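## Task

Foam blocks sit on a shelf, each above a label on the shelf edge beneath it. A ticket at the desk's front edge names three labels. Get the three blocks carrying those labels onto the desk so they rest there on their own, not held by the robot, at the end. The robot must not tip over or finish leaning, or the task fails.

## Robot and tools

ROBOT. A Hello Robot Stretch 3 with one arm: a two-wheeled base (0.33 m long, 0.34 m wide), a lift sliding on a mast, and a telescoping arm that reaches out to the robot's RIGHT side. The gripper only moves forward or back when the base drives. The base cannot strafe. An on-the-spot turn pivots at the midpoint of the drive wheels, 0.05 m behind the front edge. With the arm retracted and wrist folded, the sweep radius is 0.28 m; an unfolded level gripper reaches past that. Loose objects may occasionally get nudged by something outside the robot.

FRAMES. Base frame: origin on the floor between the drive wheels, x forward, y left, z up. Odometry frame: the base frame where the scene began. hand_pose is in the base frame, located where the closed fingertips meet; with all wrist joints at zero its x axis is up, y points back toward the mast, z toward the rear. Fingertips are round pads 0.04 m wide.

execute_actions. Argument "actions": a list holding exactly one action or none (none just reports state and images). Optional "cameras": list of head_camera, nav_camera, wrist_camera or all; omitted/null/all gives every camera, [] gives none; the "pictures" line lists the order of returned images. An action may contain:
- "base": exactly one of {"translate_m": d}, a straight drive offset from the current base position, metres, forward positive, -1 to 1; or {"rotate_rad": d}, a turn offset in radians, counter-clockwise (left) positive, -3.2 to 3.2. A base command is measured from the base position in the latest state report.
- "joints": absolute targets keyed by name: lift_m 0 to 1.1 (arm height); arm_m 0 to 0.52 (extension); wrist_yaw_rad -1.345 to 4.42 (0 along the arm, positive toward the front, 3.0 folded over the base); wrist_pitch_rad -1.57 to 0.451 (0 level, negative tips fingers down); wrist_roll_rad -2.911 to 2.911 (0 fingers side by side, level); gripper_m -0.089 to 0.179 (larger is wider; actual fingertip gap is about 0.007 less when nearly shut, 0.025 less when fully open, zero below 0.007); head_pan_rad -3.953 to 1.73 (0 forward, positive left, -1.57 looks along the arm); head_tilt_rad -1.53 to 0.419 (negative down). Done tolerances: lift and arm ±0.004, yaw and roll ±0.02, pitch ±0.05, gripper ±0.004, head ±0.02.
- "contact_limits": {"arm_m": effort percent 1 to 100} stops the arm motion at that effort; smaller is gentler but too small halts immediately; it also caps arm holding force until the next action.
All motions in an action start together. Any action lasts at most 15 s. An unknown key or out-of-range value rejects the call with no motion. Joints you omit may keep driving to earlier targets without status showing it. If a result reports a stop, the remaining calls in that reply are skipped.

wait: {"seconds": 0 to 10}; commands nothing, then returns state and images.
zoom_image: {"camera", "region": [x0, y0, x1, y1]} in pixels of that camera's latest full image, origin top-left, at most 504x504. Image sizes: head_camera 896x504, nav_camera 672x504 (fisheye), wrist_camera 644x364. Use it to read the ticket and shelf labels.
finished_scene: {"scene": n}; ends the current scene irreversibly and reports success; the next task appears in its result. Replying with no tool call ends everything.

RESULT LINES. base_status and joint_status: how each motion of the last accepted action ended. done (for base: wheels turned the commanded amount, even if slipping); off_target (stopped short, may still push); contact_stop, time_out, torque_fault (target dropped, holds current spot unless slack or off). Arm and lift contact_stop on firm pushes and then go slack until recommanded; a slack lift can sink under load or be pushed up by closing fingers on a surface. Base, wrist and head never contact-stop. A wrist servo pushed hard for seconds switches off for 10 s (torque_fault). on_its_own covers uncommanded parts; "held at" is a held target, not a position. motor_effort: percent of max, positive toward higher values, bracket is peak; readings carry fixed bias and noise; effort at rest outside its range suggests load or contact; positive wheel effort pushes forward. lidar_m: 12 sectors of 30 degrees, first straight ahead, counter-clockwise (4th left, 7th behind, 10th right), plane 0.17 m high, 0.15 to 12 m, "-" means nothing; misses clear objects, table tops, thin legs; robot parts can hide sectors 5, 6, 9, 10. wrist_depth_mm (45 to 1000) and head_depth_mm (280 to 4000, sideways image): 7x7 grids of median depth from top-left. base_odometry is wheel-based, heading -3.142 to 3.142; turned_by_wheels and turned_by_imu give turn since last result; base_tilt in degrees, forward/right positive, with fixed bias up to about 4.

SPEED. Full base speed (0.30 m/s, 1.9 rad/s) only when stowed: lift_m under 0.30, arm_m under 0.03, wrist_yaw_rad over 2.54; otherwise 0.10 m/s and 0.63 rad/s.

GRIPPING. Close to a gripper_m below the object's width (lower squeezes harder; overly hard squeezes trigger a stall guard and may let things slip). Release by opening at least 0.02 beyond the touch value. Readings do not confirm a grasp; check images or depth.

CAUTIONS. Fold or unfold the wrist only with lift_m 0.32 to 0.95, wrist_pitch_rad -0.4 and roll near 0; once folded, lift may drop to 0.25. With yaw below -0.4 keep pitch at -0.5 or lower. Arm pushes against rigid things with the gripper above about 0.45 m can tip the robot, more so with high contact limits or repeated pushes. Don't drive while gripping or pushing something fixed; if snagged, reverse the last move in small steps, retract the gripper, and lower lift to about 0.2 if still tilted. Avoid drops, slams, hard hits and heavy pushes. The simulation keeps running while you think, with the robot holding its last command. Objects must rest on the desk untouched before ending the scene.

Each tool is called as name([rows], argument=value, ...), one row to a line, values as JSON.

## Session

I'll start by checking the robot's state and the camera views.

execute_actions(actions=[])

Scene clock: 0.00 s.
base_odometry: x=+0.000 y=+0.000 heading=+0.000 (m, m, rad; odometry frame)
turned_by_wheels: +0.000 (rad since the last result)
turned_by_imu: +0.000 (rad since the last result)
base_tilt: forward=+1.1 right=+0.7 (deg)
lidar_m: 2.14 2.79 2.92 2.49 1.75 1.66 1.70 1.39 0.92 1.17 2.10 2.07
head_depth_mm: 1836 2056 2019 2019 1999 1977 1981 / 1832 2164 2126 2127 2097 2083 2075 / 1844 2272 2256 2241 2215 2212 2190 / 1845 2387 2440 2389 2345 2356 2290 / 1838 2526 2558 2556 2543 2504 2427 / 1843 2693 2744 2706 2680 2666 2461 / 1849 2695 2948 2877 2892 2873 2472
base_status: not commanded
joint_positions: lift_m=+0.428 arm_m=+0.000 wrist_yaw_rad=+3.043 wrist_pitch_rad=-0.419 wrist_roll_rad=+0.005 gripper_m=+0.037 head_pan_rad=-0.007 head_tilt_rad=-0.013
joint_status: not commanded
motor_effort: left_wheel=+0 right_wheel=+0 lift_m=+19 arm_m=+1 wrist_yaw_rad=+1 wrist_pitch_rad=+4 wrist_roll_rad=+0 gripper_m=+0 head_pan_rad=-1 head_tilt_rad=+1 (%)
hand_pose: x=+0.0008 y=+0.0783 z=+0.4403 quat_wxyz=(+0.182, +0.699, +0.113, +0.682) (m; base frame)
wrist_depth_mm: - - - - - - - / - - - - - - - / - - - - - - - / 952 964 980 - - - - / 750 769 - 801 816 836 847 / 630 644 - 672 694 687 677 / 544 557 549 576 574 596 593
pictures: head_camera (sideways: a quarter turn clockwise sets it upright), nav_camera (sideways: a quarter turn counterclockwise sets it upright), wrist_camera
Images, in order (width x height): head_camera 896x504, nav_camera 672x504, wrist_camera 644x364.

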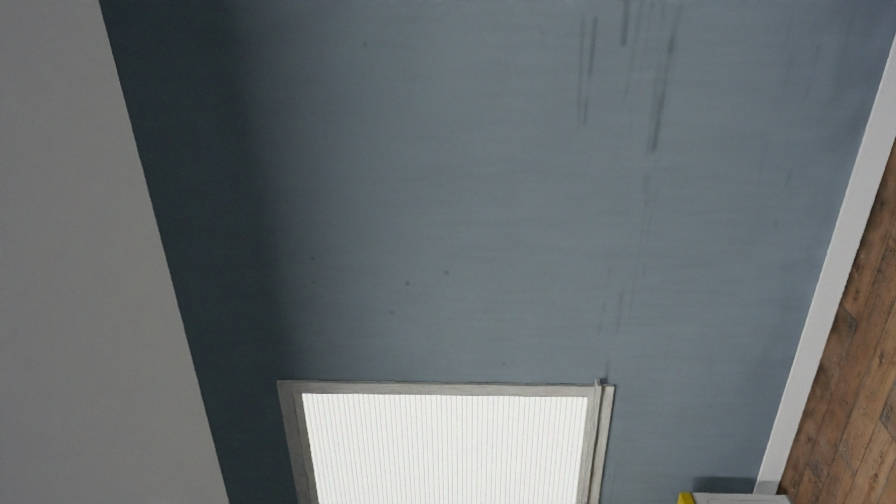

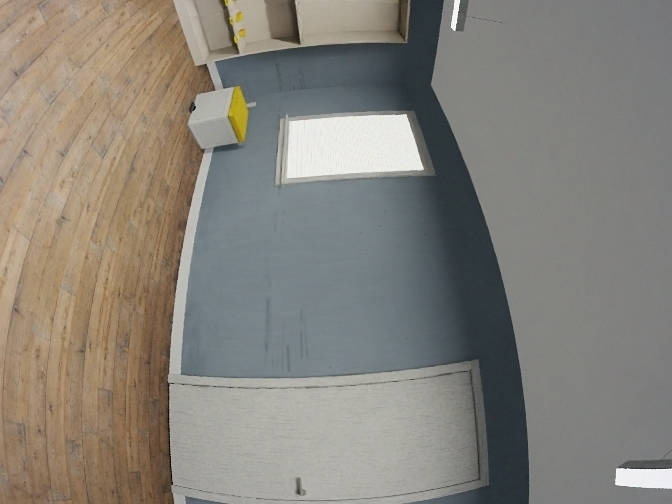

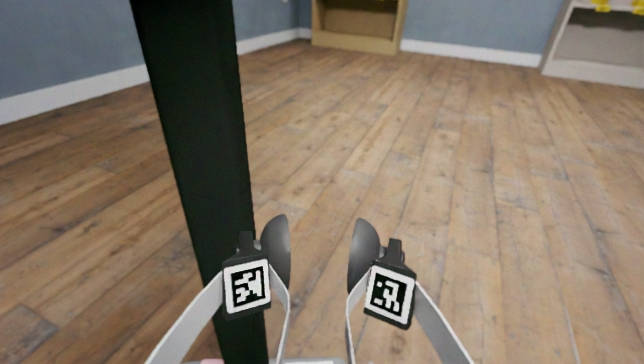

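execute_actions([
  {"joints": {"head_pan_rad": 1.0, "head_tilt_rad": -0.3}},
], cameras=["head_camera", "nav_camera"])

execute_actions([
  {"joints": {"head_pan_rad": -1.8, "head_tilt_rad": -0.3}},
], cameras=["head_camera", "nav_camera"])

execute_actions([
  {"joints": {"head_pan_rad": -3.3, "head_tilt_rad": -0.3}},
], cameras=["head_camera", "nav_camera"])

Scene clock: 1.97 s.
base_odometry: x=+0.000 y=+0.000 heading=+0.000 (m, m, rad; odometry frame)
turned_by_wheels: +0.000 (rad since the last result)
turned_by_imu: +0.000 (rad since the last result)
base_tilt: forward=+1.1 right=+0.5 (deg)
lidar_m: 2.15 2.79 2.93 2.49 1.75 1.66 1.70 1.39 0.92 1.17 2.10 2.07
head_depth_mm: 2922 3014 3144 3249 3043 2143 1639 / 2901 3028 3132 3256 3070 2135 1640 / 2921 3009 3161 3292 3070 2144 1647 / 2855 3002 3136 3295 3045 2131 1641 / 2858 2963 3152 3275 3098 2151 1635 / 2864 2953 3111 3213 3020 2135 1652 / 2836 2952 3088 3139 3023 2138 1650
base_status: not commanded
joint_positions: lift_m=+0.428 arm_m=+0.000 wrist_yaw_rad=+3.043 wrist_pitch_rad=-0.419 wrist_roll_rad=+0.005 gripper_m=+0.037 head_pan_rad=+0.993 head_tilt_rad=-0.296
joint_status: all done
motor_effort: left_wheel=+0(0) right_wheel=+0(0) lift_m=+19(19) arm_m=+0(0) wrist_yaw_rad=+1(1) wrist_pitch_rad=+5(5) wrist_roll_rad=+1(0) gripper_m=+0(0) head_pan_rad=+3(44) head_tilt_rad=-1(17) (%)
hand_pose: x=+0.0008 y=+0.0783 z=+0.4403 quat_wxyz=(+0.182, +0.699, +0.113, +0.682) (m; base frame)
wrist_depth_mm: - - - - - - - / - - - - - - - / - - - - - - - / 937 954 980 - - - - / 756 770 - 801 817 826 828 / 634 644 - 660 686 675 701 / 547 552 551 584 575 580 589
pictures: head_camera (sideways: a quarter turn clockwise sets it upright), nav_camera (sideways: a quarter turn counterclockwise sets it upright)
Images, in order (width x height): head_camera 896x504, nav_camera 672x504.

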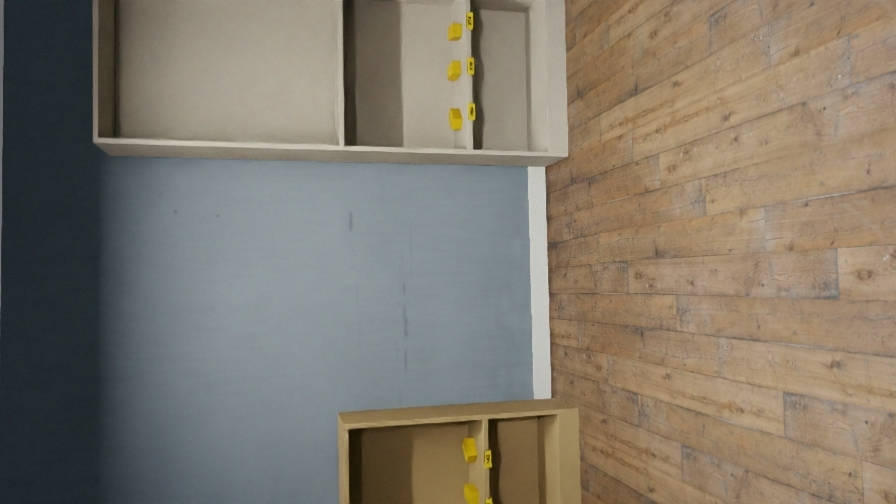

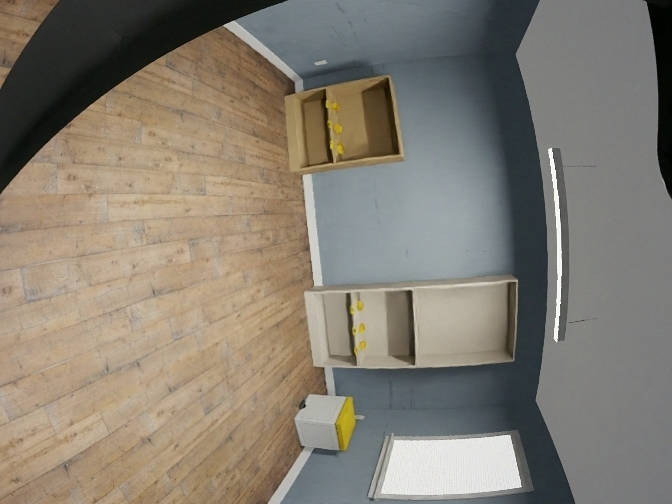

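Scene clock: 3.80 s.
base_odometry: x=+0.000 y=+0.000 heading=+0.000 (m, m, rad; odometry frame)
turned_by_wheels: +0.000 (rad since the last result)
turned_by_imu: +0.000 (rad since the last result)
base_tilt: forward=+1.1 right=+0.7 (deg)
lidar_m: 2.14 2.78 2.92 2.49 1.74 1.66 1.70 1.39 0.92 1.18 2.11 2.07
head_depth_mm: 1299 1363 1437 1493 1356 950 998 / 1338 1403 1472 1543 1360 956 1302 / 1383 1439 1535 1595 1364 950 1578 / 1423 1484 1573 1659 1369 953 1414 / 1492 1554 1639 1716 1739 1000 1638 / 1538 1619 1680 1778 1876 1894 1637 / 1590 1662 1755 1851 1957 2038 1640
base_status: not commanded
joint_positions: lift_m=+0.428 arm_m=+0.000 wrist_yaw_rad=+3.043 wrist_pitch_rad=-0.419 wrist_roll_rad=+0.005 gripper_m=+0.037 head_pan_rad=-1.793 head_tilt_rad=-0.296
joint_status: all done
motor_effort: left_wheel=+0(0) right_wheel=+0(0) lift_m=+19(18) arm_m=+0(1) wrist_yaw_rad=+1(1) wrist_pitch_rad=+5(4) wrist_roll_rad=+0(0) gripper_m=+0(0) head_pan_rad=-4(44) head_tilt_rad=-1(2) (%)
hand_pose: x=+0.0008 y=+0.0783 z=+0.4403 quat_wxyz=(+0.182, +0.699, +0.113, +0.682) (m; base frame)
wrist_depth_mm: - - - - - - - / - - - - - - - / - - - - - - - / 932 935 985 - - - - / 757 763 - 801 821 826 847 / 634 637 - 658 690 679 702 / 549 560 549 595 573 588 603
pictures: head_camera (sideways: a quarter turn clockwise sets it upright), nav_camera (sideways: a quarter turn counterclockwise sets it upright)
Images, in order (width x height): head_camera 896x504, nav_camera 672x504.

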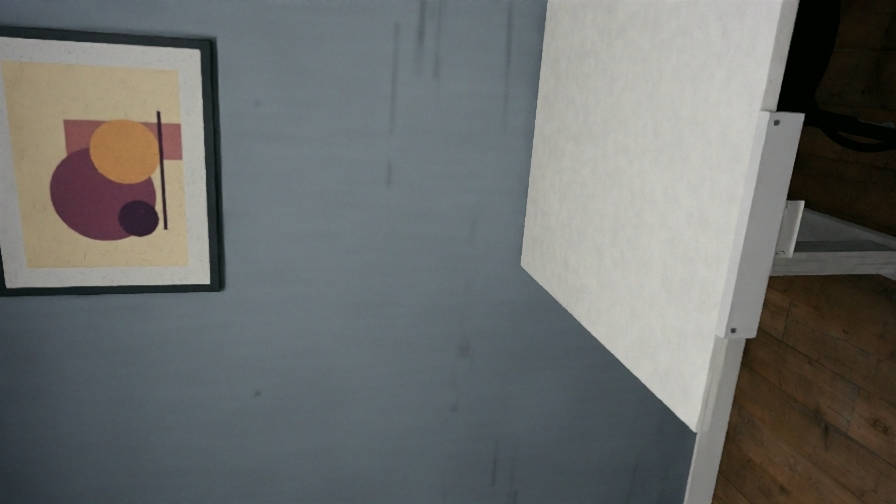

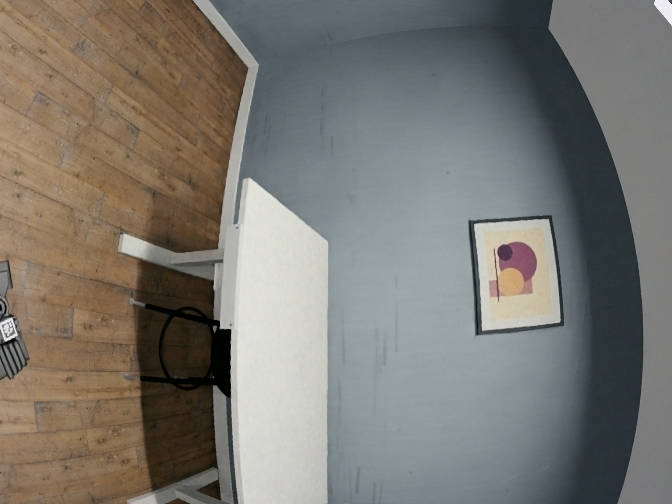

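Scene clock: 5.10 s.
base_odometry: x=+0.000 y=+0.000 heading=+0.000 (m, m, rad; odometry frame)
turned_by_wheels: +0.000 (rad since the last result)
turned_by_imu: +0.000 (rad since the last result)
base_tilt: forward=+1.1 right=+0.6 (deg)
lidar_m: 2.14 2.79 2.92 2.49 1.75 1.66 1.70 1.39 0.92 1.18 2.10 2.07
head_depth_mm: 1411 1479 1537 1553 1675 1750 1625 / 1462 1535 1588 1636 1742 1825 1633 / 1517 1586 1654 1711 1813 1890 1637 / 1579 1654 1733 1751 1903 1970 1635 / 1649 1718 1811 1890 2000 2045 1646 / 1714 1796 1888 1998 2110 2139 1644 / 1787 1884 1988 2094 2193 2148 1649
base_status: not commanded
joint_positions: lift_m=+0.428 arm_m=+0.000 wrist_yaw_rad=+3.043 wrist_pitch_rad=-0.419 wrist_roll_rad=+0.005 gripper_m=+0.037 head_pan_rad=-3.293 head_tilt_rad=-0.296
joint_status: all done
motor_effort: left_wheel=+0(0) right_wheel=+0(0) lift_m=+19(19) arm_m=+0(0) wrist_yaw_rad=+1(1) wrist_pitch_rad=+5(5) wrist_roll_rad=+0(0) gripper_m=+1(0) head_pan_rad=-4(43) head_tilt_rad=-1(1) (%)
hand_pose: x=+0.0008 y=+0.0783 z=+0.4403 quat_wxyz=(+0.182, +0.699, +0.113, +0.682) (m; base frame)
wrist_depth_mm: - - - - - - - / - - - - - - - / - - - - - - - / 930 930 - - - - - / 754 762 - 821 814 864 849 / 633 650 - 655 691 687 706 / 540 551 548 592 569 593 589
pictures: head_camera (sideways: a quarter turn clockwise sets it upright), nav_camera (sideways: a quarter turn counterclockwise sets it upright)
Images, in order (width x height): head_camera 896x504, nav_camera 672x504.

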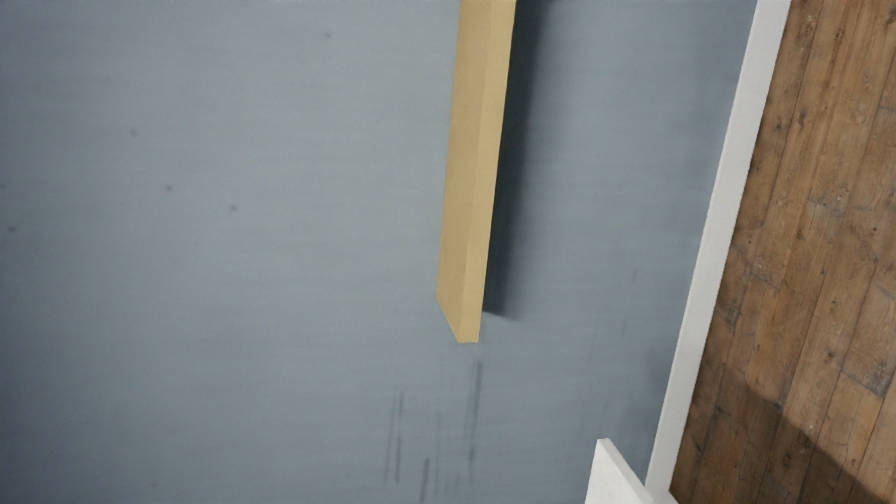

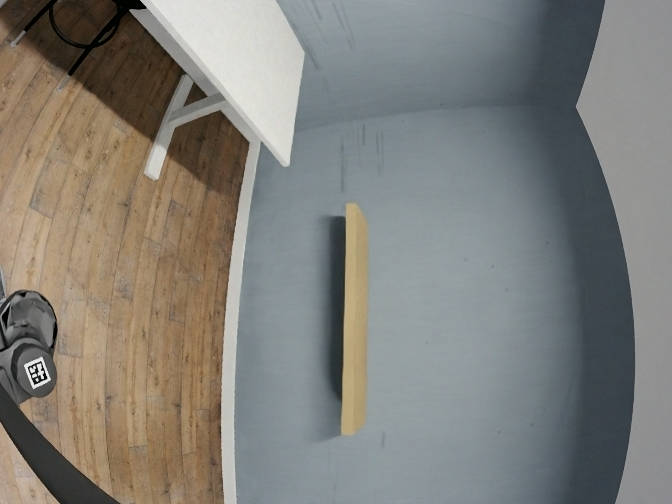

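execute_actions([
  {"joints": {"wrist_yaw_rad": 0.0, "lift_m": 0.6, "head_pan_rad": -1.8, "head_tilt_rad": -0.6}},
])

execute_actions([
  {"joints": {"wrist_pitch_rad": 0.1, "wrist_yaw_rad": -0.3}},
], cameras=["wrist_camera"])

Scene clock: 8.80 s.
base_odometry: x=+0.000 y=+0.000 heading=+0.000 (m, m, rad; odometry frame)
turned_by_wheels: +0.000 (rad since the last result)
turned_by_imu: +0.000 (rad since the last result)
base_tilt: forward=+1.1 right=+0.6 (deg)
lidar_m: 2.14 2.79 2.92 2.50 1.75 1.66 1.70 1.39 0.92 1.18 2.10 2.07
head_depth_mm: 1279 1393 1476 1094 1091 1447 1280 / 1314 1422 1514 1107 1136 1536 1282 / 1347 1465 1552 1109 1461 1480 1283 / 1386 1519 1595 1110 1566 1534 1289 / 1424 1557 1700 1120 1856 1541 1294 / 1464 1627 1795 1923 1933 1551 1297 / 1509 1657 1854 2099 1924 1546 1292
base_status: not commanded
joint_positions: lift_m=+0.600 arm_m=+0.000 wrist_yaw_rad=+0.003 wrist_pitch_rad=-0.420 wrist_roll_rad=+0.005 gripper_m=+0.037 head_pan_rad=-1.807 head_tilt_rad=-0.592
joint_status: all done
motor_effort: left_wheel=+0(0) right_wheel=+0(1) lift_m=+22(21) arm_m=+0(1) wrist_yaw_rad=-2(3) wrist_pitch_rad=+5(5) wrist_roll_rad=+0(0) gripper_m=+0(0) head_pan_rad=+3(44) head_tilt_rad=-3(19) (%)
hand_pose: x=-0.0209 y=-0.3690 z=+0.6119 quat_wxyz=(+0.690, +0.148, -0.693, -0.147) (m; base frame)
wrist_depth_mm: - - - - 472 421 595 / - - - - - 730 920 / - - - - - - 543 / - - - - - - - / - - - - - - - / 824 839 882 831 892 889 887 / 709 703 743 745 743 754 772
pictures: head_camera (sideways: a quarter turn clockwise sets it upright), nav_camera (sideways: a quarter turn counterclockwise sets it upright), wrist_camera
Images, in order (width x height): head_camera 896x504, nav_camera 672x504, wrist_camera 644x364.

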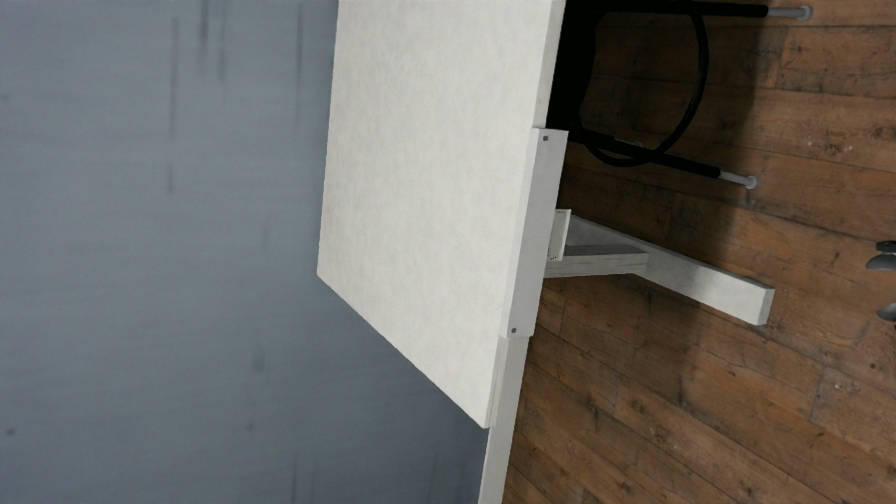

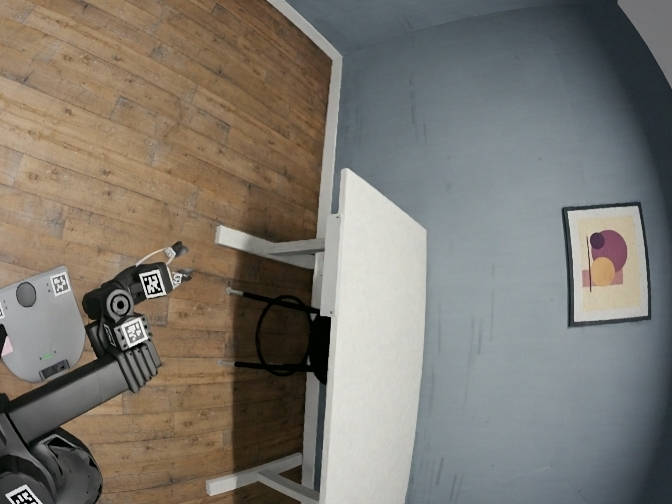

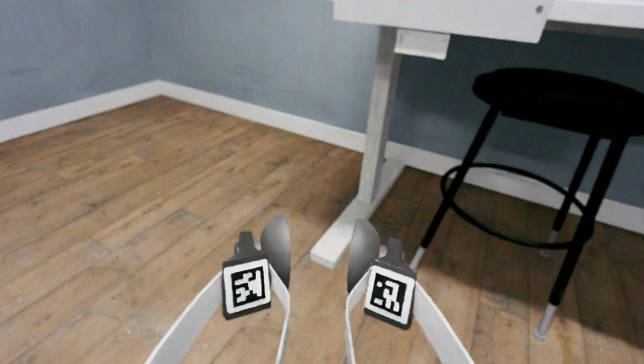

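Scene clock: 9.93 s.
base_odometry: x=+0.000 y=+0.000 heading=+0.000 (m, m, rad; odometry frame)
turned_by_wheels: +0.000 (rad since the last result)
turned_by_imu: +0.000 (rad since the last result)
base_tilt: forward=+1.2 right=+0.6 (deg)
lidar_m: 2.13 2.78 2.93 2.50 1.75 1.66 1.70 1.39 0.92 1.18 2.10 2.07
head_depth_mm: 1283 1385 1480 1094 1096 1450 1281 / 1311 1426 1512 1096 1136 1524 1276 / 1346 1464 1558 1105 1473 1495 1251 / 1382 1518 1601 1113 1557 1535 1285 / 1419 1562 1716 1117 1854 1539 1288 / 1465 1621 1790 1922 1915 1545 1292 / 1510 1666 1856 2104 1940 1547 1297
base_status: not commanded
joint_positions: lift_m=+0.600 arm_m=+0.000 wrist_yaw_rad=-0.297 wrist_pitch_rad=+0.073 wrist_roll_rad=+0.005 gripper_m=+0.037 head_pan_rad=-1.807 head_tilt_rad=-0.592
joint_status: all done
motor_effort: left_wheel=+0(0) right_wheel=+0(1) lift_m=+23(22) arm_m=+0(1) wrist_yaw_rad=-2(3) wrist_pitch_rad=+9(10) wrist_roll_rad=+0(0) gripper_m=+0(0) head_pan_rad=+4(3) head_tilt_rad=-3(3) (%)
hand_pose: x=-0.0968 y=-0.3909 z=+0.7331 quat_wxyz=(+0.701, -0.130, -0.697, -0.079) (m; base frame)
wrist_depth_mm: - - - - - - - / - - - - - - - / - - - - - - - / - - 768 664 793 975 - / - - - - - - - / - - - - 804 - - / - - - - - - -
pictures: wrist_camera
Images, in order (width x height): wrist_camera 644x364.

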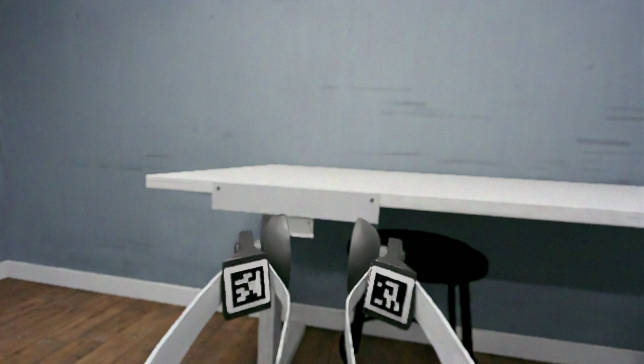

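execute_actions([
  {"joints": {"wrist_pitch_rad": 0.4, "wrist_yaw_rad": -0.2, "lift_m": 0.3, "arm_m": 0.15}},
], cameras=["wrist_camera"])

Scene clock: 14.10 s.
base_odometry: x=+0.000 y=+0.000 heading=+0.000 (m, m, rad; odometry frame)
turned_by_wheels: +0.000 (rad since the last result)
turned_by_imu: +0.000 (rad since the last result)
base_tilt: forward=+1.1 right=+0.6 (deg)
lidar_m: 2.13 2.78 2.92 2.49 1.75 1.66 1.70 1.39 0.92 1.17 2.10 2.07
head_depth_mm: 1278 1384 1478 1092 1088 1442 1276 / 1314 1433 1513 1097 1143 1529 1283 / 1342 1470 1556 1107 1720 1496 1280 / 1383 1509 1590 1109 1558 1536 1270 / 1422 1557 1699 1120 1864 1532 1288 / 1460 1616 1792 1924 1910 1546 1285 / 1501 1661 1853 2104 1929 1562 1293
base_status: not commanded
joint_positions: lift_m=+0.300 arm_m=+0.150 wrist_yaw_rad=-0.201 wrist_pitch_rad=+0.375 wrist_roll_rad=+0.005 gripper_m=+0.037 head_pan_rad=-1.807 head_tilt_rad=-0.593
joint_status: all done
motor_effort: left_wheel=+0(0) right_wheel=+0(0) lift_m=+14(22) arm_m=+5(2) wrist_yaw_rad=+2(5) wrist_pitch_rad=+9(9) wrist_roll_rad=+0(0) gripper_m=+0(0) head_pan_rad=+3(3) head_tilt_rad=-3(3) (%)
hand_pose: x=-0.0708 y=-0.5370 z=+0.5104 quat_wxyz=(+0.703, -0.200, -0.680, +0.061) (m; base frame)
wrist_depth_mm: - - - - - - - / - - - - - - - / - - 571 456 431 459 443 / - - - 784 728 685 642 / - - - - - 537 934 / - - - - - - 924 / - - - - - - 894
pictures: wrist_camera
Images, in order (width x height): wrist_camera 644x364.

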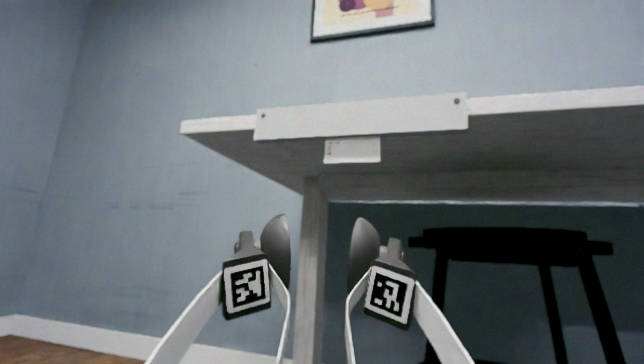

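zoom_image(camera="wrist_camera", region=[300, 120, 400, 176])

Region (300, 120, 400, 176) of wrist_camera's 644x364 image, scaled by 5.040; it fills the top 282 rows of this view, and the rest is white.

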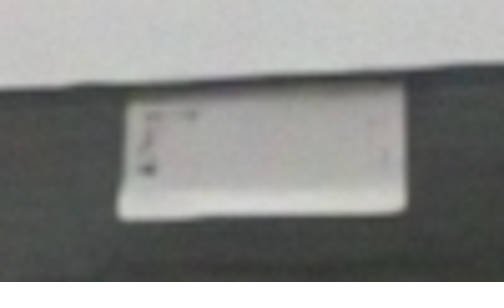

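execute_actions([
  {"joints": {"wrist_pitch_rad": 0.45, "wrist_yaw_rad": -0.35, "lift_m": 0.33, "arm_m": 0.36}},
], cameras=["wrist_camera"])

Scene clock: 18.30 s.
base_odometry: x=+0.000 y=+0.000 heading=+0.000 (m, m, rad; odometry frame)
turned_by_wheels: +0.000 (rad since the last result)
turned_by_imu: +0.000 (rad since the last result)
base_tilt: forward=+1.1 right=+0.7 (deg)
lidar_m: 2.14 2.79 2.92 2.49 1.75 1.66 1.70 1.39 0.92 1.17 2.10 2.07
head_depth_mm: 1284 1390 1472 1094 1090 1446 1277 / 1311 1437 1520 1097 1139 1526 1282 / 1343 1471 1549 1105 1728 1486 1307 / 1376 1511 1599 1114 1556 1537 - / 1425 1562 1711 1120 1854 1540 1275 / 1461 1608 1793 1910 1930 1560 1292 / 1505 1675 1862 2093 1928 1553 1300
base_status: not commanded
joint_positions: lift_m=+0.330 arm_m=+0.360 wrist_yaw_rad=-0.349 wrist_pitch_rad=+0.426 wrist_roll_rad=+0.005 gripper_m=+0.037 head_pan_rad=-1.807 head_tilt_rad=-0.593
joint_status: all done
motor_effort: left_wheel=+0(0) right_wheel=+0(0) lift_m=+23(22) arm_m=+3(3) wrist_yaw_rad=-1(3) wrist_pitch_rad=+8(8) wrist_roll_rad=+1(1) gripper_m=+0(0) head_pan_rad=+3(2) head_tilt_rad=-3(3) (%)
hand_pose: x=-0.1045 y=-0.7334 z=+0.5523 quat_wxyz=(+0.705, -0.267, -0.656, +0.028) (m; base frame)
wrist_depth_mm: - - - - - - - / - 312 269 256 246 236 248 / - 387 374 257 249 338 326 / - - 621 565 542 518 504 / - - - - 989 915 887 / - - - 974 487 373 345 / - - 966 933 905 868 837
pictures: wrist_camera
Images, in order (width x height): wrist_camera 644x364.

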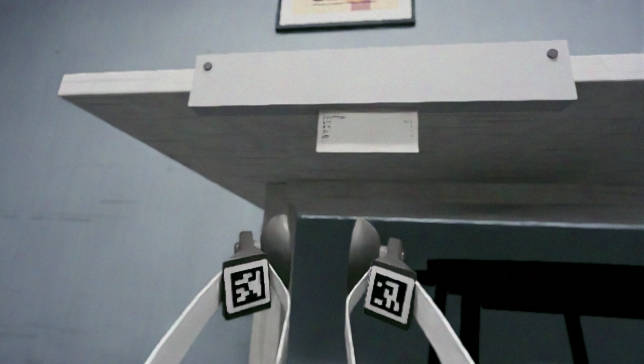

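zoom_image(camera="wrist_camera", region=[310, 104, 426, 158])

Region (310, 104, 426, 158) of wrist_camera's 644x364 image, scaled by 4.345; it fills the top 235 rows of this view, and the rest is white.

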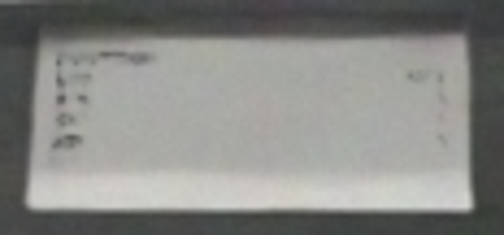

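execute_actions([
  {"joints": {"wrist_pitch_rad": 0.45, "wrist_yaw_rad": -0.39, "lift_m": 0.37, "arm_m": 0.47}},
], cameras=["wrist_camera"])

Scene clock: 21.50 s.
base_odometry: x=+0.000 y=+0.000 heading=+0.000 (m, m, rad; odometry frame)
turned_by_wheels: +0.000 (rad since the last result)
turned_by_imu: +0.000 (rad since the last result)
base_tilt: forward=+1.1 right=+0.6 (deg)
lidar_m: 2.14 2.78 2.92 2.49 1.75 1.66 1.70 1.39 0.92 1.18 2.10 2.07
head_depth_mm: 1278 1378 1478 1097 1093 1443 1280 / 1300 1429 1512 1103 1140 1520 1282 / 1339 1475 1549 1106 1714 1494 1301 / 1378 1509 1596 1109 1547 1613 1256 / 1419 1560 1701 1118 1860 1542 1293 / 1462 1607 1790 1916 1925 1547 1286 / 1504 1664 1855 2112 1926 1557 1293
base_status: not commanded
joint_positions: lift_m=+0.370 arm_m=+0.470 wrist_yaw_rad=-0.388 wrist_pitch_rad=+0.426 wrist_roll_rad=+0.005 gripper_m=+0.037 head_pan_rad=-1.807 head_tilt_rad=-0.593
joint_status: all done
motor_effort: left_wheel=+0(0) right_wheel=+0(0) lift_m=+23(23) arm_m=+3(3) wrist_yaw_rad=-1(1) wrist_pitch_rad=+8(8) wrist_roll_rad=+1(0) gripper_m=+0(0) head_pan_rad=+3(3) head_tilt_rad=-4(3) (%)
hand_pose: x=-0.1135 y=-0.8399 z=+0.5924 quat_wxyz=(+0.706, -0.280, -0.651, +0.014) (m; base frame)
wrist_depth_mm: - 184 156 151 147 143 139 / 208 193 152 149 144 141 137 / - 288 277 266 143 139 241 / - - 465 443 409 393 369 / - 943 931 885 876 851 541 / 932 920 914 865 857 818 811 / 892 878 840 839 817 312 263
pictures: wrist_camera
Images, in order (width x height): wrist_camera 644x364.

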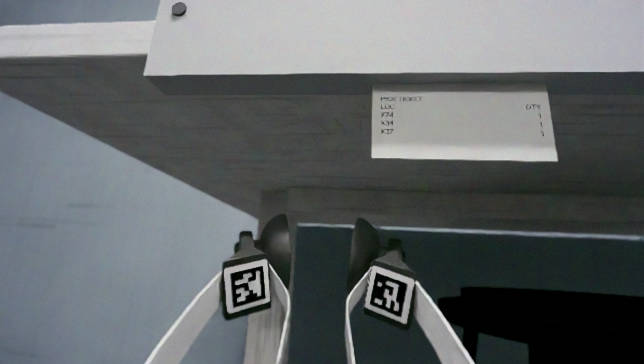

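zoom_image(camera="wrist_camera", region=[368, 86, 448, 146])

Region (368, 86, 448, 146) of wrist_camera's 644x364 image, scaled by 6.300; it fills the top 378 rows of this view, and the rest is white.

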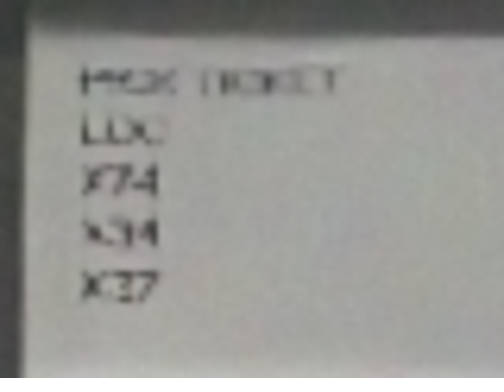

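execute_actions([
  {"joints": {"lift_m": 0.39, "arm_m": 0.52}},
], cameras=["wrist_camera"])

Scene clock: 24.10 s.
base_odometry: x=+0.000 y=+0.000 heading=+0.000 (m, m, rad; odometry frame)
turned_by_wheels: +0.000 (rad since the last result)
turned_by_imu: +0.000 (rad since the last result)
base_tilt: forward=+1.1 right=+0.6 (deg)
lidar_m: 2.14 2.78 2.92 2.49 1.75 1.66 1.70 1.39 0.92 1.18 2.10 2.07
head_depth_mm: 1276 1379 1484 1091 1102 1447 1278 / 1320 1422 1510 1100 1137 1525 1273 / 1344 1469 1558 1105 1717 1488 1315 / 1383 1517 1596 1107 1542 1581 1279 / 1417 1560 1705 1117 1904 1503 1283 / 1465 1610 1787 1924 1949 1548 1288 / 1505 1667 1860 2099 1934 1550 1294
base_status: not commanded
joint_positions: lift_m=+0.390 arm_m=+0.520 wrist_yaw_rad=-0.388 wrist_pitch_rad=+0.426 wrist_roll_rad=+0.005 gripper_m=+0.037 head_pan_rad=-1.807 head_tilt_rad=-0.593
joint_status: all done
motor_effort: left_wheel=+0(0) right_wheel=-1(0) lift_m=+22(25) arm_m=+3(4) wrist_yaw_rad=-1(1) wrist_pitch_rad=+9(8) wrist_roll_rad=+0(0) gripper_m=+0(0) head_pan_rad=+3(3) head_tilt_rad=-3(3) (%)
hand_pose: x=-0.1135 y=-0.8899 z=+0.6124 quat_wxyz=(+0.706, -0.280, -0.651, +0.014) (m; base frame)
wrist_depth_mm: 136 105 101 99 95 93 91 / 170 167 116 113 110 97 95 / - 236 228 221 213 93 91 / 987 946 380 359 341 325 306 / 945 913 888 441 471 437 395 / 871 870 849 821 818 788 780 / 850 844 819 781 767 324 270
pictures: wrist_camera
Images, in order (width x height): wrist_camera 644x364.

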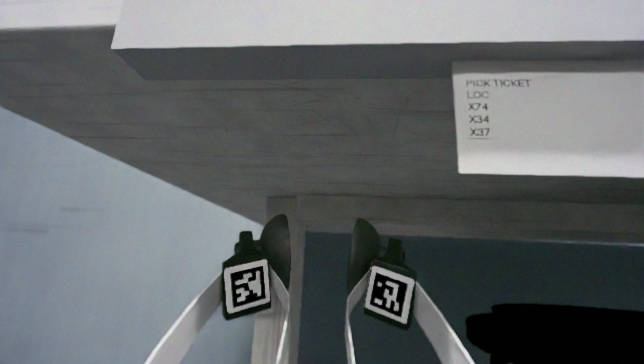

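zoom_image(camera="wrist_camera", region=[450, 70, 550, 150])

Region (450, 70, 550, 150) of wrist_camera's 644x364 image, scaled by 5.040; it fills the top 403 rows of this view, and the rest is white.

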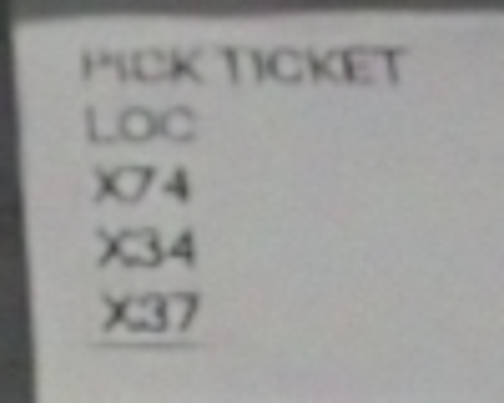

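execute_actions([
  {"joints": {"arm_m": 0.0, "head_pan_rad": 0.0, "head_tilt_rad": -0.3}},
], cameras=[])

execute_actions([
  {"joints": {"wrist_pitch_rad": -0.4, "wrist_yaw_rad": 3.0}, "base": {"rotate_rad": 1.04}},
], cameras=[])

execute_actions([
  {"joints": {"lift_m": 0.26}},
], cameras=["head_camera"])

Scene clock: 31.73 s.
base_odometry: x=+0.000 y=+0.000 heading=+0.000 (m, m, rad; odometry frame)
turned_by_wheels: +0.000 (rad since the last result)
turned_by_imu: -0.001 (rad since the last result)
base_tilt: forward=+1.1 right=+0.6 (deg)
lidar_m: 2.14 2.78 2.92 2.49 1.75 1.66 1.70 1.39 0.92 1.18 2.10 2.07
head_depth_mm: 1832 1914 1981 2076 2165 2097 1614 / 1929 2009 2091 2194 2295 2106 1611 / 2026 2113 2210 2316 2442 2095 1615 / 2136 2246 2376 2463 2592 2090 1620 / 2259 2363 2505 2630 2748 2119 1617 / 2407 2538 2657 2835 2871 2087 1619 / 2555 2696 2878 3030 2918 2103 1620
base_status: not commanded
joint_positions: lift_m=+0.390 arm_m=+0.000 wrist_yaw_rad=-0.389 wrist_pitch_rad=+0.426 wrist_roll_rad=+0.005 gripper_m=+0.037 head_pan_rad=-0.007 head_tilt_rad=-0.310
joint_status: all done
motor_effort: left_wheel=+0(0) right_wheel=+0(0) lift_m=+22(22) arm_m=-3(2) wrist_yaw_rad=+0(1) wrist_pitch_rad=+8(8) wrist_roll_rad=+0(0) gripper_m=+1(0) head_pan_rad=+3(44) head_tilt_rad=+5(20) (%)
hand_pose: x=-0.1137 y=-0.3703 z=+0.6124 quat_wxyz=(+0.706, -0.280, -0.651, +0.013) (m; base frame)
wrist_depth_mm: - - - - - - - / - - - - - - - / - - - - - - - / - - - - - - - / - - 824 837 777 720 654 / - - - - - - - / - - - - - - -
pictures: none
No camera images: the call's "cameras" was empty. Leave "cameras" out to get every camera's image.

Scene clock: 34.43 s.
base_odometry: x=+0.000 y=+0.000 heading=+1.040 (m, m, rad; odometry frame)
turned_by_wheels: +1.040 (rad since the last result)
turned_by_imu: +1.025 (rad since the last result)
base_tilt: forward=+1.1 right=+0.5 (deg)
lidar_m: 2.92 2.50 1.75 1.66 1.70 1.39 0.92 1.18 2.09 2.07 2.14 2.79
head_depth_mm: 2853 2924 3121 3242 2960 2092 1603 / 2831 2976 3097 3229 2970 2086 1606 / 2881 3001 3148 3291 2984 2095 1618 / 2910 2977 3133 3249 2991 2096 1620 / 2843 2997 3116 3340 3007 2095 1611 / 2834 2965 3113 3205 2977 2111 1623 / 2839 2988 3161 3221 3035 2091 1615
base_status: done
joint_positions: lift_m=+0.390 arm_m=+0.000 wrist_yaw_rad=+2.997 wrist_pitch_rad=-0.414 wrist_roll_rad=+0.005 gripper_m=+0.037 head_pan_rad=-0.007 head_tilt_rad=-0.310
joint_status: all done
motor_effort: left_wheel=-3(8) right_wheel=+4(9) lift_m=+22(22) arm_m=-1(2) wrist_yaw_rad=+3(3) wrist_pitch_rad=+5(7) wrist_roll_rad=+1(0) gripper_m=+1(0) head_pan_rad=+2(3) head_tilt_rad=+3(4) (%)
hand_pose: x=+0.0111 y=+0.0773 z=+0.4032 quat_wxyz=(+0.196, +0.702, +0.095, +0.678) (m; base frame)
wrist_depth_mm: - - - - - - - / - - - - - - - / - - - - - - - / 859 888 925 945 953 997 - / 700 716 - 744 765 789 802 / 583 606 - 620 656 632 650 / 509 519 - 549 536 547 560
pictures: none
No camera images: the call's "cameras" was empty. Leave "cameras" out to get every camera's image.

Scene clock: 36.43 s.
base_odometry: x=+0.000 y=+0.000 heading=+1.040 (m, m, rad; odometry frame)
turned_by_wheels: +0.000 (rad since the last result)
turned_by_imu: +0.000 (rad since the last result)
base_tilt: forward=+1.1 right=+0.5 (deg)
lidar_m: 2.91 2.50 1.75 1.66 1.69 1.39 0.92 1.17 2.09 2.07 2.15 2.79
head_depth_mm: 2832 2963 3094 3226 2975 2077 1614 / 2834 2926 3105 3241 2976 2099 1618 / 2873 2985 3145 3345 2975 2078 1613 / 2849 2960 3145 3287 3020 2090 1614 / 2852 2967 3143 3228 2956 2083 1625 / 2835 2998 3086 3186 2987 2098 1625 / 2840 2946 3098 3209 2986 2117 1629
base_status: not commanded
joint_positions: lift_m=+0.260 arm_m=+0.000 wrist_yaw_rad=+2.998 wrist_pitch_rad=-0.416 wrist_roll_rad=+0.005 gripper_m=+0.037 head_pan_rad=-0.007 head_tilt_rad=-0.310
joint_status: all done
motor_effort: left_wheel=-3(3) right_wheel=+4(4) lift_m=+14(21) arm_m=-2(2) wrist_yaw_rad=+3(3) wrist_pitch_rad=+6(6) wrist_roll_rad=+0(1) gripper_m=+0(1) head_pan_rad=+3(3) head_tilt_rad=+4(3) (%)
hand_pose: x=+0.0110 y=+0.0771 z=+0.2734 quat_wxyz=(+0.196, +0.702, +0.096, +0.678) (m; base frame)
wrist_depth_mm: - - - - - - - / - - - - - - - / 873 878 897 929 959 - - / 661 671 700 708 713 745 749 / 531 540 - 560 572 586 587 / 451 485 - - 482 483 490 / - - - - 404 414 416
pictures: head_camera (sideways: a quarter turn clockwise sets it upright)
Images, in order (width x height): head_camera 896x504.

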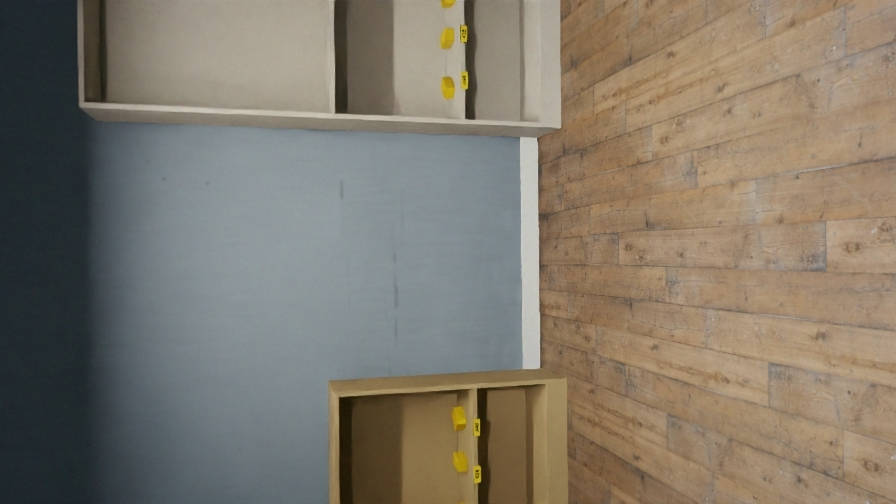

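execute_actions([
  {"base": {"translate_m": 1.0}},
], cameras=[])

execute_actions([
  {"base": {"translate_m": 0.7}, "joints": {"head_pan_rad": -0.65, "head_tilt_rad": -0.5}},
], cameras=["head_camera", "nav_camera"])

Scene clock: 42.17 s.
base_odometry: x=+0.506 y=+0.862 heading=+1.040 (m, m, rad; odometry frame)
turned_by_wheels: +0.000 (rad since the last result)
turned_by_imu: -0.001 (rad since the last result)
base_tilt: forward=+1.1 right=+0.6 (deg)
lidar_m: 1.97 1.97 1.81 1.72 1.76 2.29 2.14 2.61 2.13 2.03 2.01 2.10
head_depth_mm: 1904 1976 2075 2194 2327 2074 1614 / 1951 2021 2117 2199 2315 2091 1607 / 1946 2024 2140 2237 2382 2086 1613 / 1937 2035 2132 2209 2355 2113 1622 / 1946 2031 2109 2251 2377 2101 1619 / 1931 2047 2118 2246 2350 2115 1630 / 1930 2034 2112 2132 2139 2092 1637
base_status: done
joint_positions: lift_m=+0.260 arm_m=+0.000 wrist_yaw_rad=+2.998 wrist_pitch_rad=-0.416 wrist_roll_rad=+0.005 gripper_m=+0.037 head_pan_rad=-0.007 head_tilt_rad=-0.309
joint_status: not commanded
motor_effort: left_wheel=-3(9) right_wheel=+3(12) lift_m=+14(14) arm_m=-1(2) wrist_yaw_rad=+2(3) wrist_pitch_rad=+5(5) wrist_roll_rad=+0(0) gripper_m=+0(0) head_pan_rad=+3(3) head_tilt_rad=+3(4) (%)
hand_pose: x=+0.0108 y=+0.0771 z=+0.2733 quat_wxyz=(+0.196, +0.702, +0.096, +0.678) (m; base frame)
wrist_depth_mm: - - - - - - - / - - - - - - - / 858 878 911 941 969 - - / 654 667 694 702 716 726 742 / 532 545 - 562 572 576 597 / 453 483 - - 484 478 491 / - - - - 410 407 423
pictures: none
No camera images: the call's "cameras" was empty. Leave "cameras" out to get every camera's image.

Scene clock: 46.20 s.
base_odometry: x=+0.861 y=+1.466 heading=+1.040 (m, m, rad; odometry frame)
turned_by_wheels: +0.000 (rad since the last result)
turned_by_imu: -0.001 (rad since the last result)
base_tilt: forward=+1.1 right=+0.6 (deg)
lidar_m: 1.49 1.34 1.86 1.76 1.80 2.36 2.61 2.98 2.11 1.99 1.63 1.29
head_depth_mm: 2021 2158 2323 2480 1984 1667 1363 / 1853 2013 2234 2479 2167 1665 1366 / 1588 1696 1841 1930 1995 1671 1370 / 1555 1659 1817 1890 1989 1676 1377 / 1457 1543 1677 1748 1895 1674 1382 / 1369 1452 1552 1632 1578 1636 1380 / 1127 1220 1402 1560 1697 1692 1379
base_status: done
joint_positions: lift_m=+0.260 arm_m=+0.000 wrist_yaw_rad=+2.998 wrist_pitch_rad=-0.416 wrist_roll_rad=+0.005 gripper_m=+0.037 head_pan_rad=-0.643 head_tilt_rad=-0.495
joint_status: all done
motor_effort: left_wheel=-2(10) right_wheel=+3(12) lift_m=+14(14) arm_m=-2(2) wrist_yaw_rad=+2(2) wrist_pitch_rad=+5(5) wrist_roll_rad=+0(1) gripper_m=+0(0) head_pan_rad=-4(38) head_tilt_rad=-2(15) (%)
hand_pose: x=+0.0108 y=+0.0771 z=+0.2733 quat_wxyz=(+0.196, +0.702, +0.096, +0.678) (m; base frame)
wrist_depth_mm: - - - - - - - / - - - - - - - / 867 882 911 894 983 - - / 656 648 691 702 721 738 751 / 532 539 - 564 565 584 585 / 454 481 - - 486 483 486 / - - - - 407 410 414
pictures: head_camera (sideways: a quarter turn clockwise sets it upright), nav_camera (sideways: a quarter turn counterclockwise sets it upright)
Images, in order (width x height): head_camera 896x504, nav_camera 672x504.

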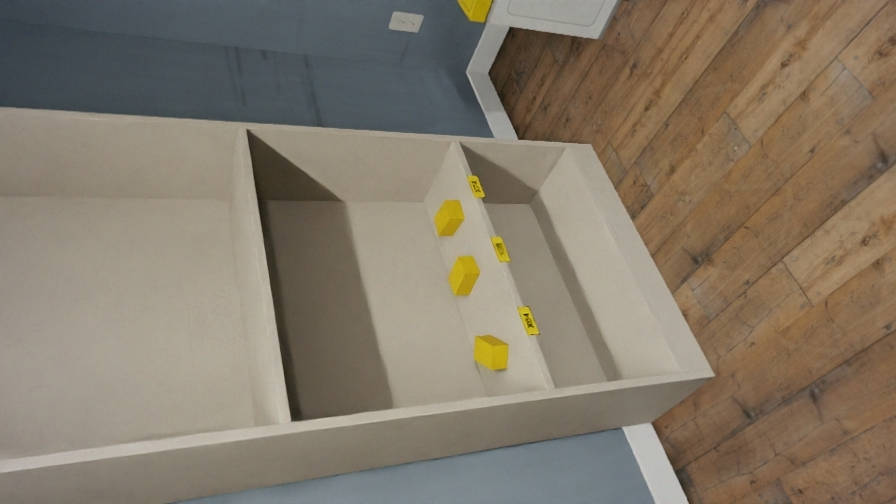

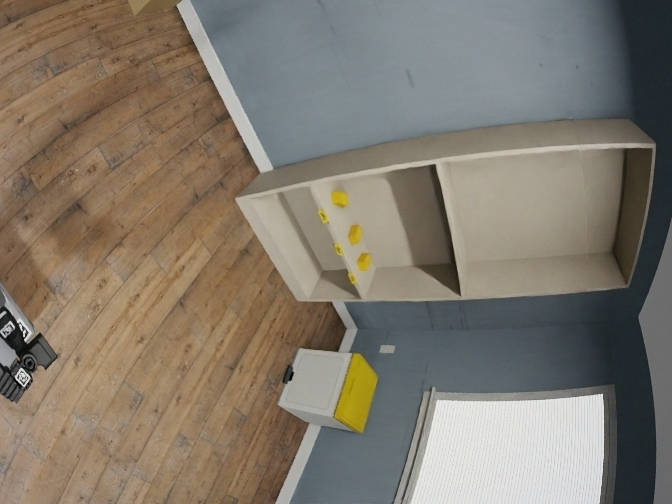

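zoom_image(camera="head_camera", region=[420, 160, 600, 380])

Region (420, 160, 600, 380) of head_camera's 896x504 image, scaled by 2.291, with more detail than that image has; it fills the left 412 columns of this view, and the rest is white.

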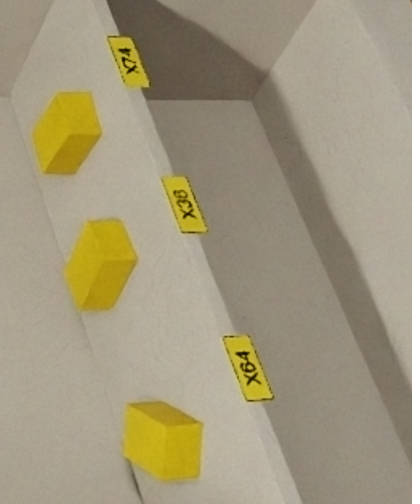

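execute_actions([
  {"joints": {"head_pan_rad": 0.7, "head_tilt_rad": -0.5}},
], cameras=["head_camera"])

Scene clock: 49.57 s.
base_odometry: x=+0.861 y=+1.466 heading=+1.040 (m, m, rad; odometry frame)
turned_by_wheels: +0.000 (rad since the last result)
turned_by_imu: +0.000 (rad since the last result)
base_tilt: forward=+1.1 right=+0.6 (deg)
lidar_m: 1.49 1.34 1.85 1.76 1.80 2.36 2.62 2.97 2.11 1.99 1.63 1.30
head_depth_mm: 1333 1419 1517 1628 1753 1671 1368 / 1430 1499 1379 1553 1768 1672 1366 / 1520 1616 1695 1780 1839 1681 1368 / 1641 1752 1847 1937 1984 1688 1368 / 1783 1882 1946 2081 2097 1672 1377 / 1902 2048 2066 2298 2190 1696 1378 / 1773 1884 1995 2130 2146 1686 1380
base_status: not commanded
joint_positions: lift_m=+0.260 arm_m=+0.000 wrist_yaw_rad=+2.998 wrist_pitch_rad=-0.416 wrist_roll_rad=+0.005 gripper_m=+0.037 head_pan_rad=+0.693 head_tilt_rad=-0.495
joint_status: all done
motor_effort: left_wheel=-3(3) right_wheel=+3(3) lift_m=+14(15) arm_m=-2(2) wrist_yaw_rad=+2(2) wrist_pitch_rad=+5(6) wrist_roll_rad=+0(0) gripper_m=+0(0) head_pan_rad=+3(43) head_tilt_rad=-2(2) (%)
hand_pose: x=+0.0108 y=+0.0771 z=+0.2733 quat_wxyz=(+0.196, +0.702, +0.096, +0.678) (m; base frame)
wrist_depth_mm: - - - - - - - / - - - - - - - / 845 890 956 947 946 - - / 662 682 699 706 717 743 767 / 536 541 - 561 581 587 589 / 455 481 - - 485 480 486 / - - - - 402 414 411
pictures: head_camera (sideways: a quarter turn clockwise sets it upright)
Images, in order (width x height): head_camera 896x504.

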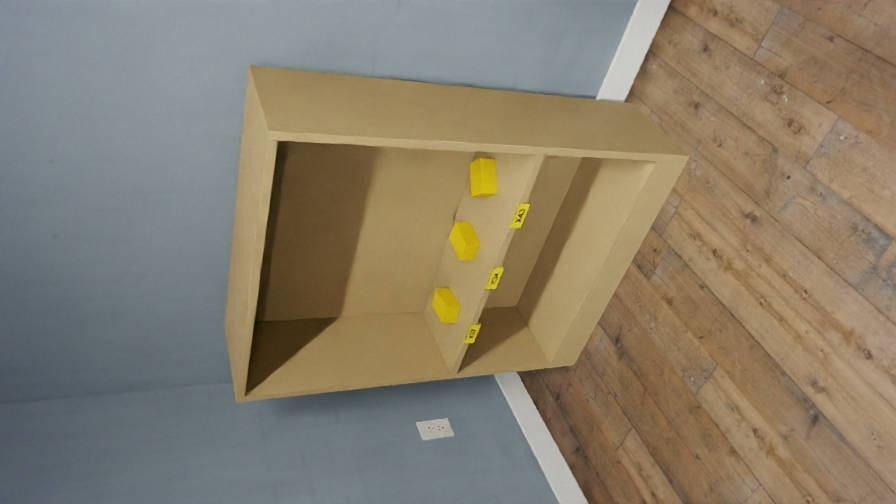

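zoom_image(camera="head_camera", region=[410, 140, 570, 360])

Region (410, 140, 570, 360) of head_camera's 896x504 image, scaled by 2.291, with more detail than that image has; it fills the left 367 columns of this view, and the rest is white.

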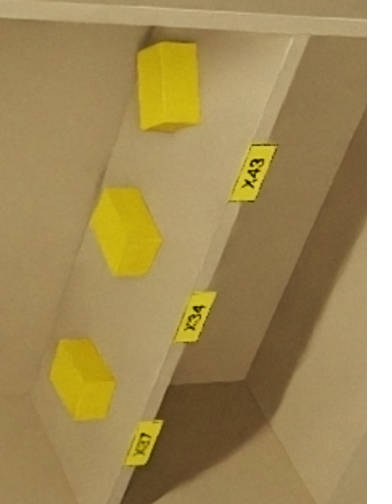

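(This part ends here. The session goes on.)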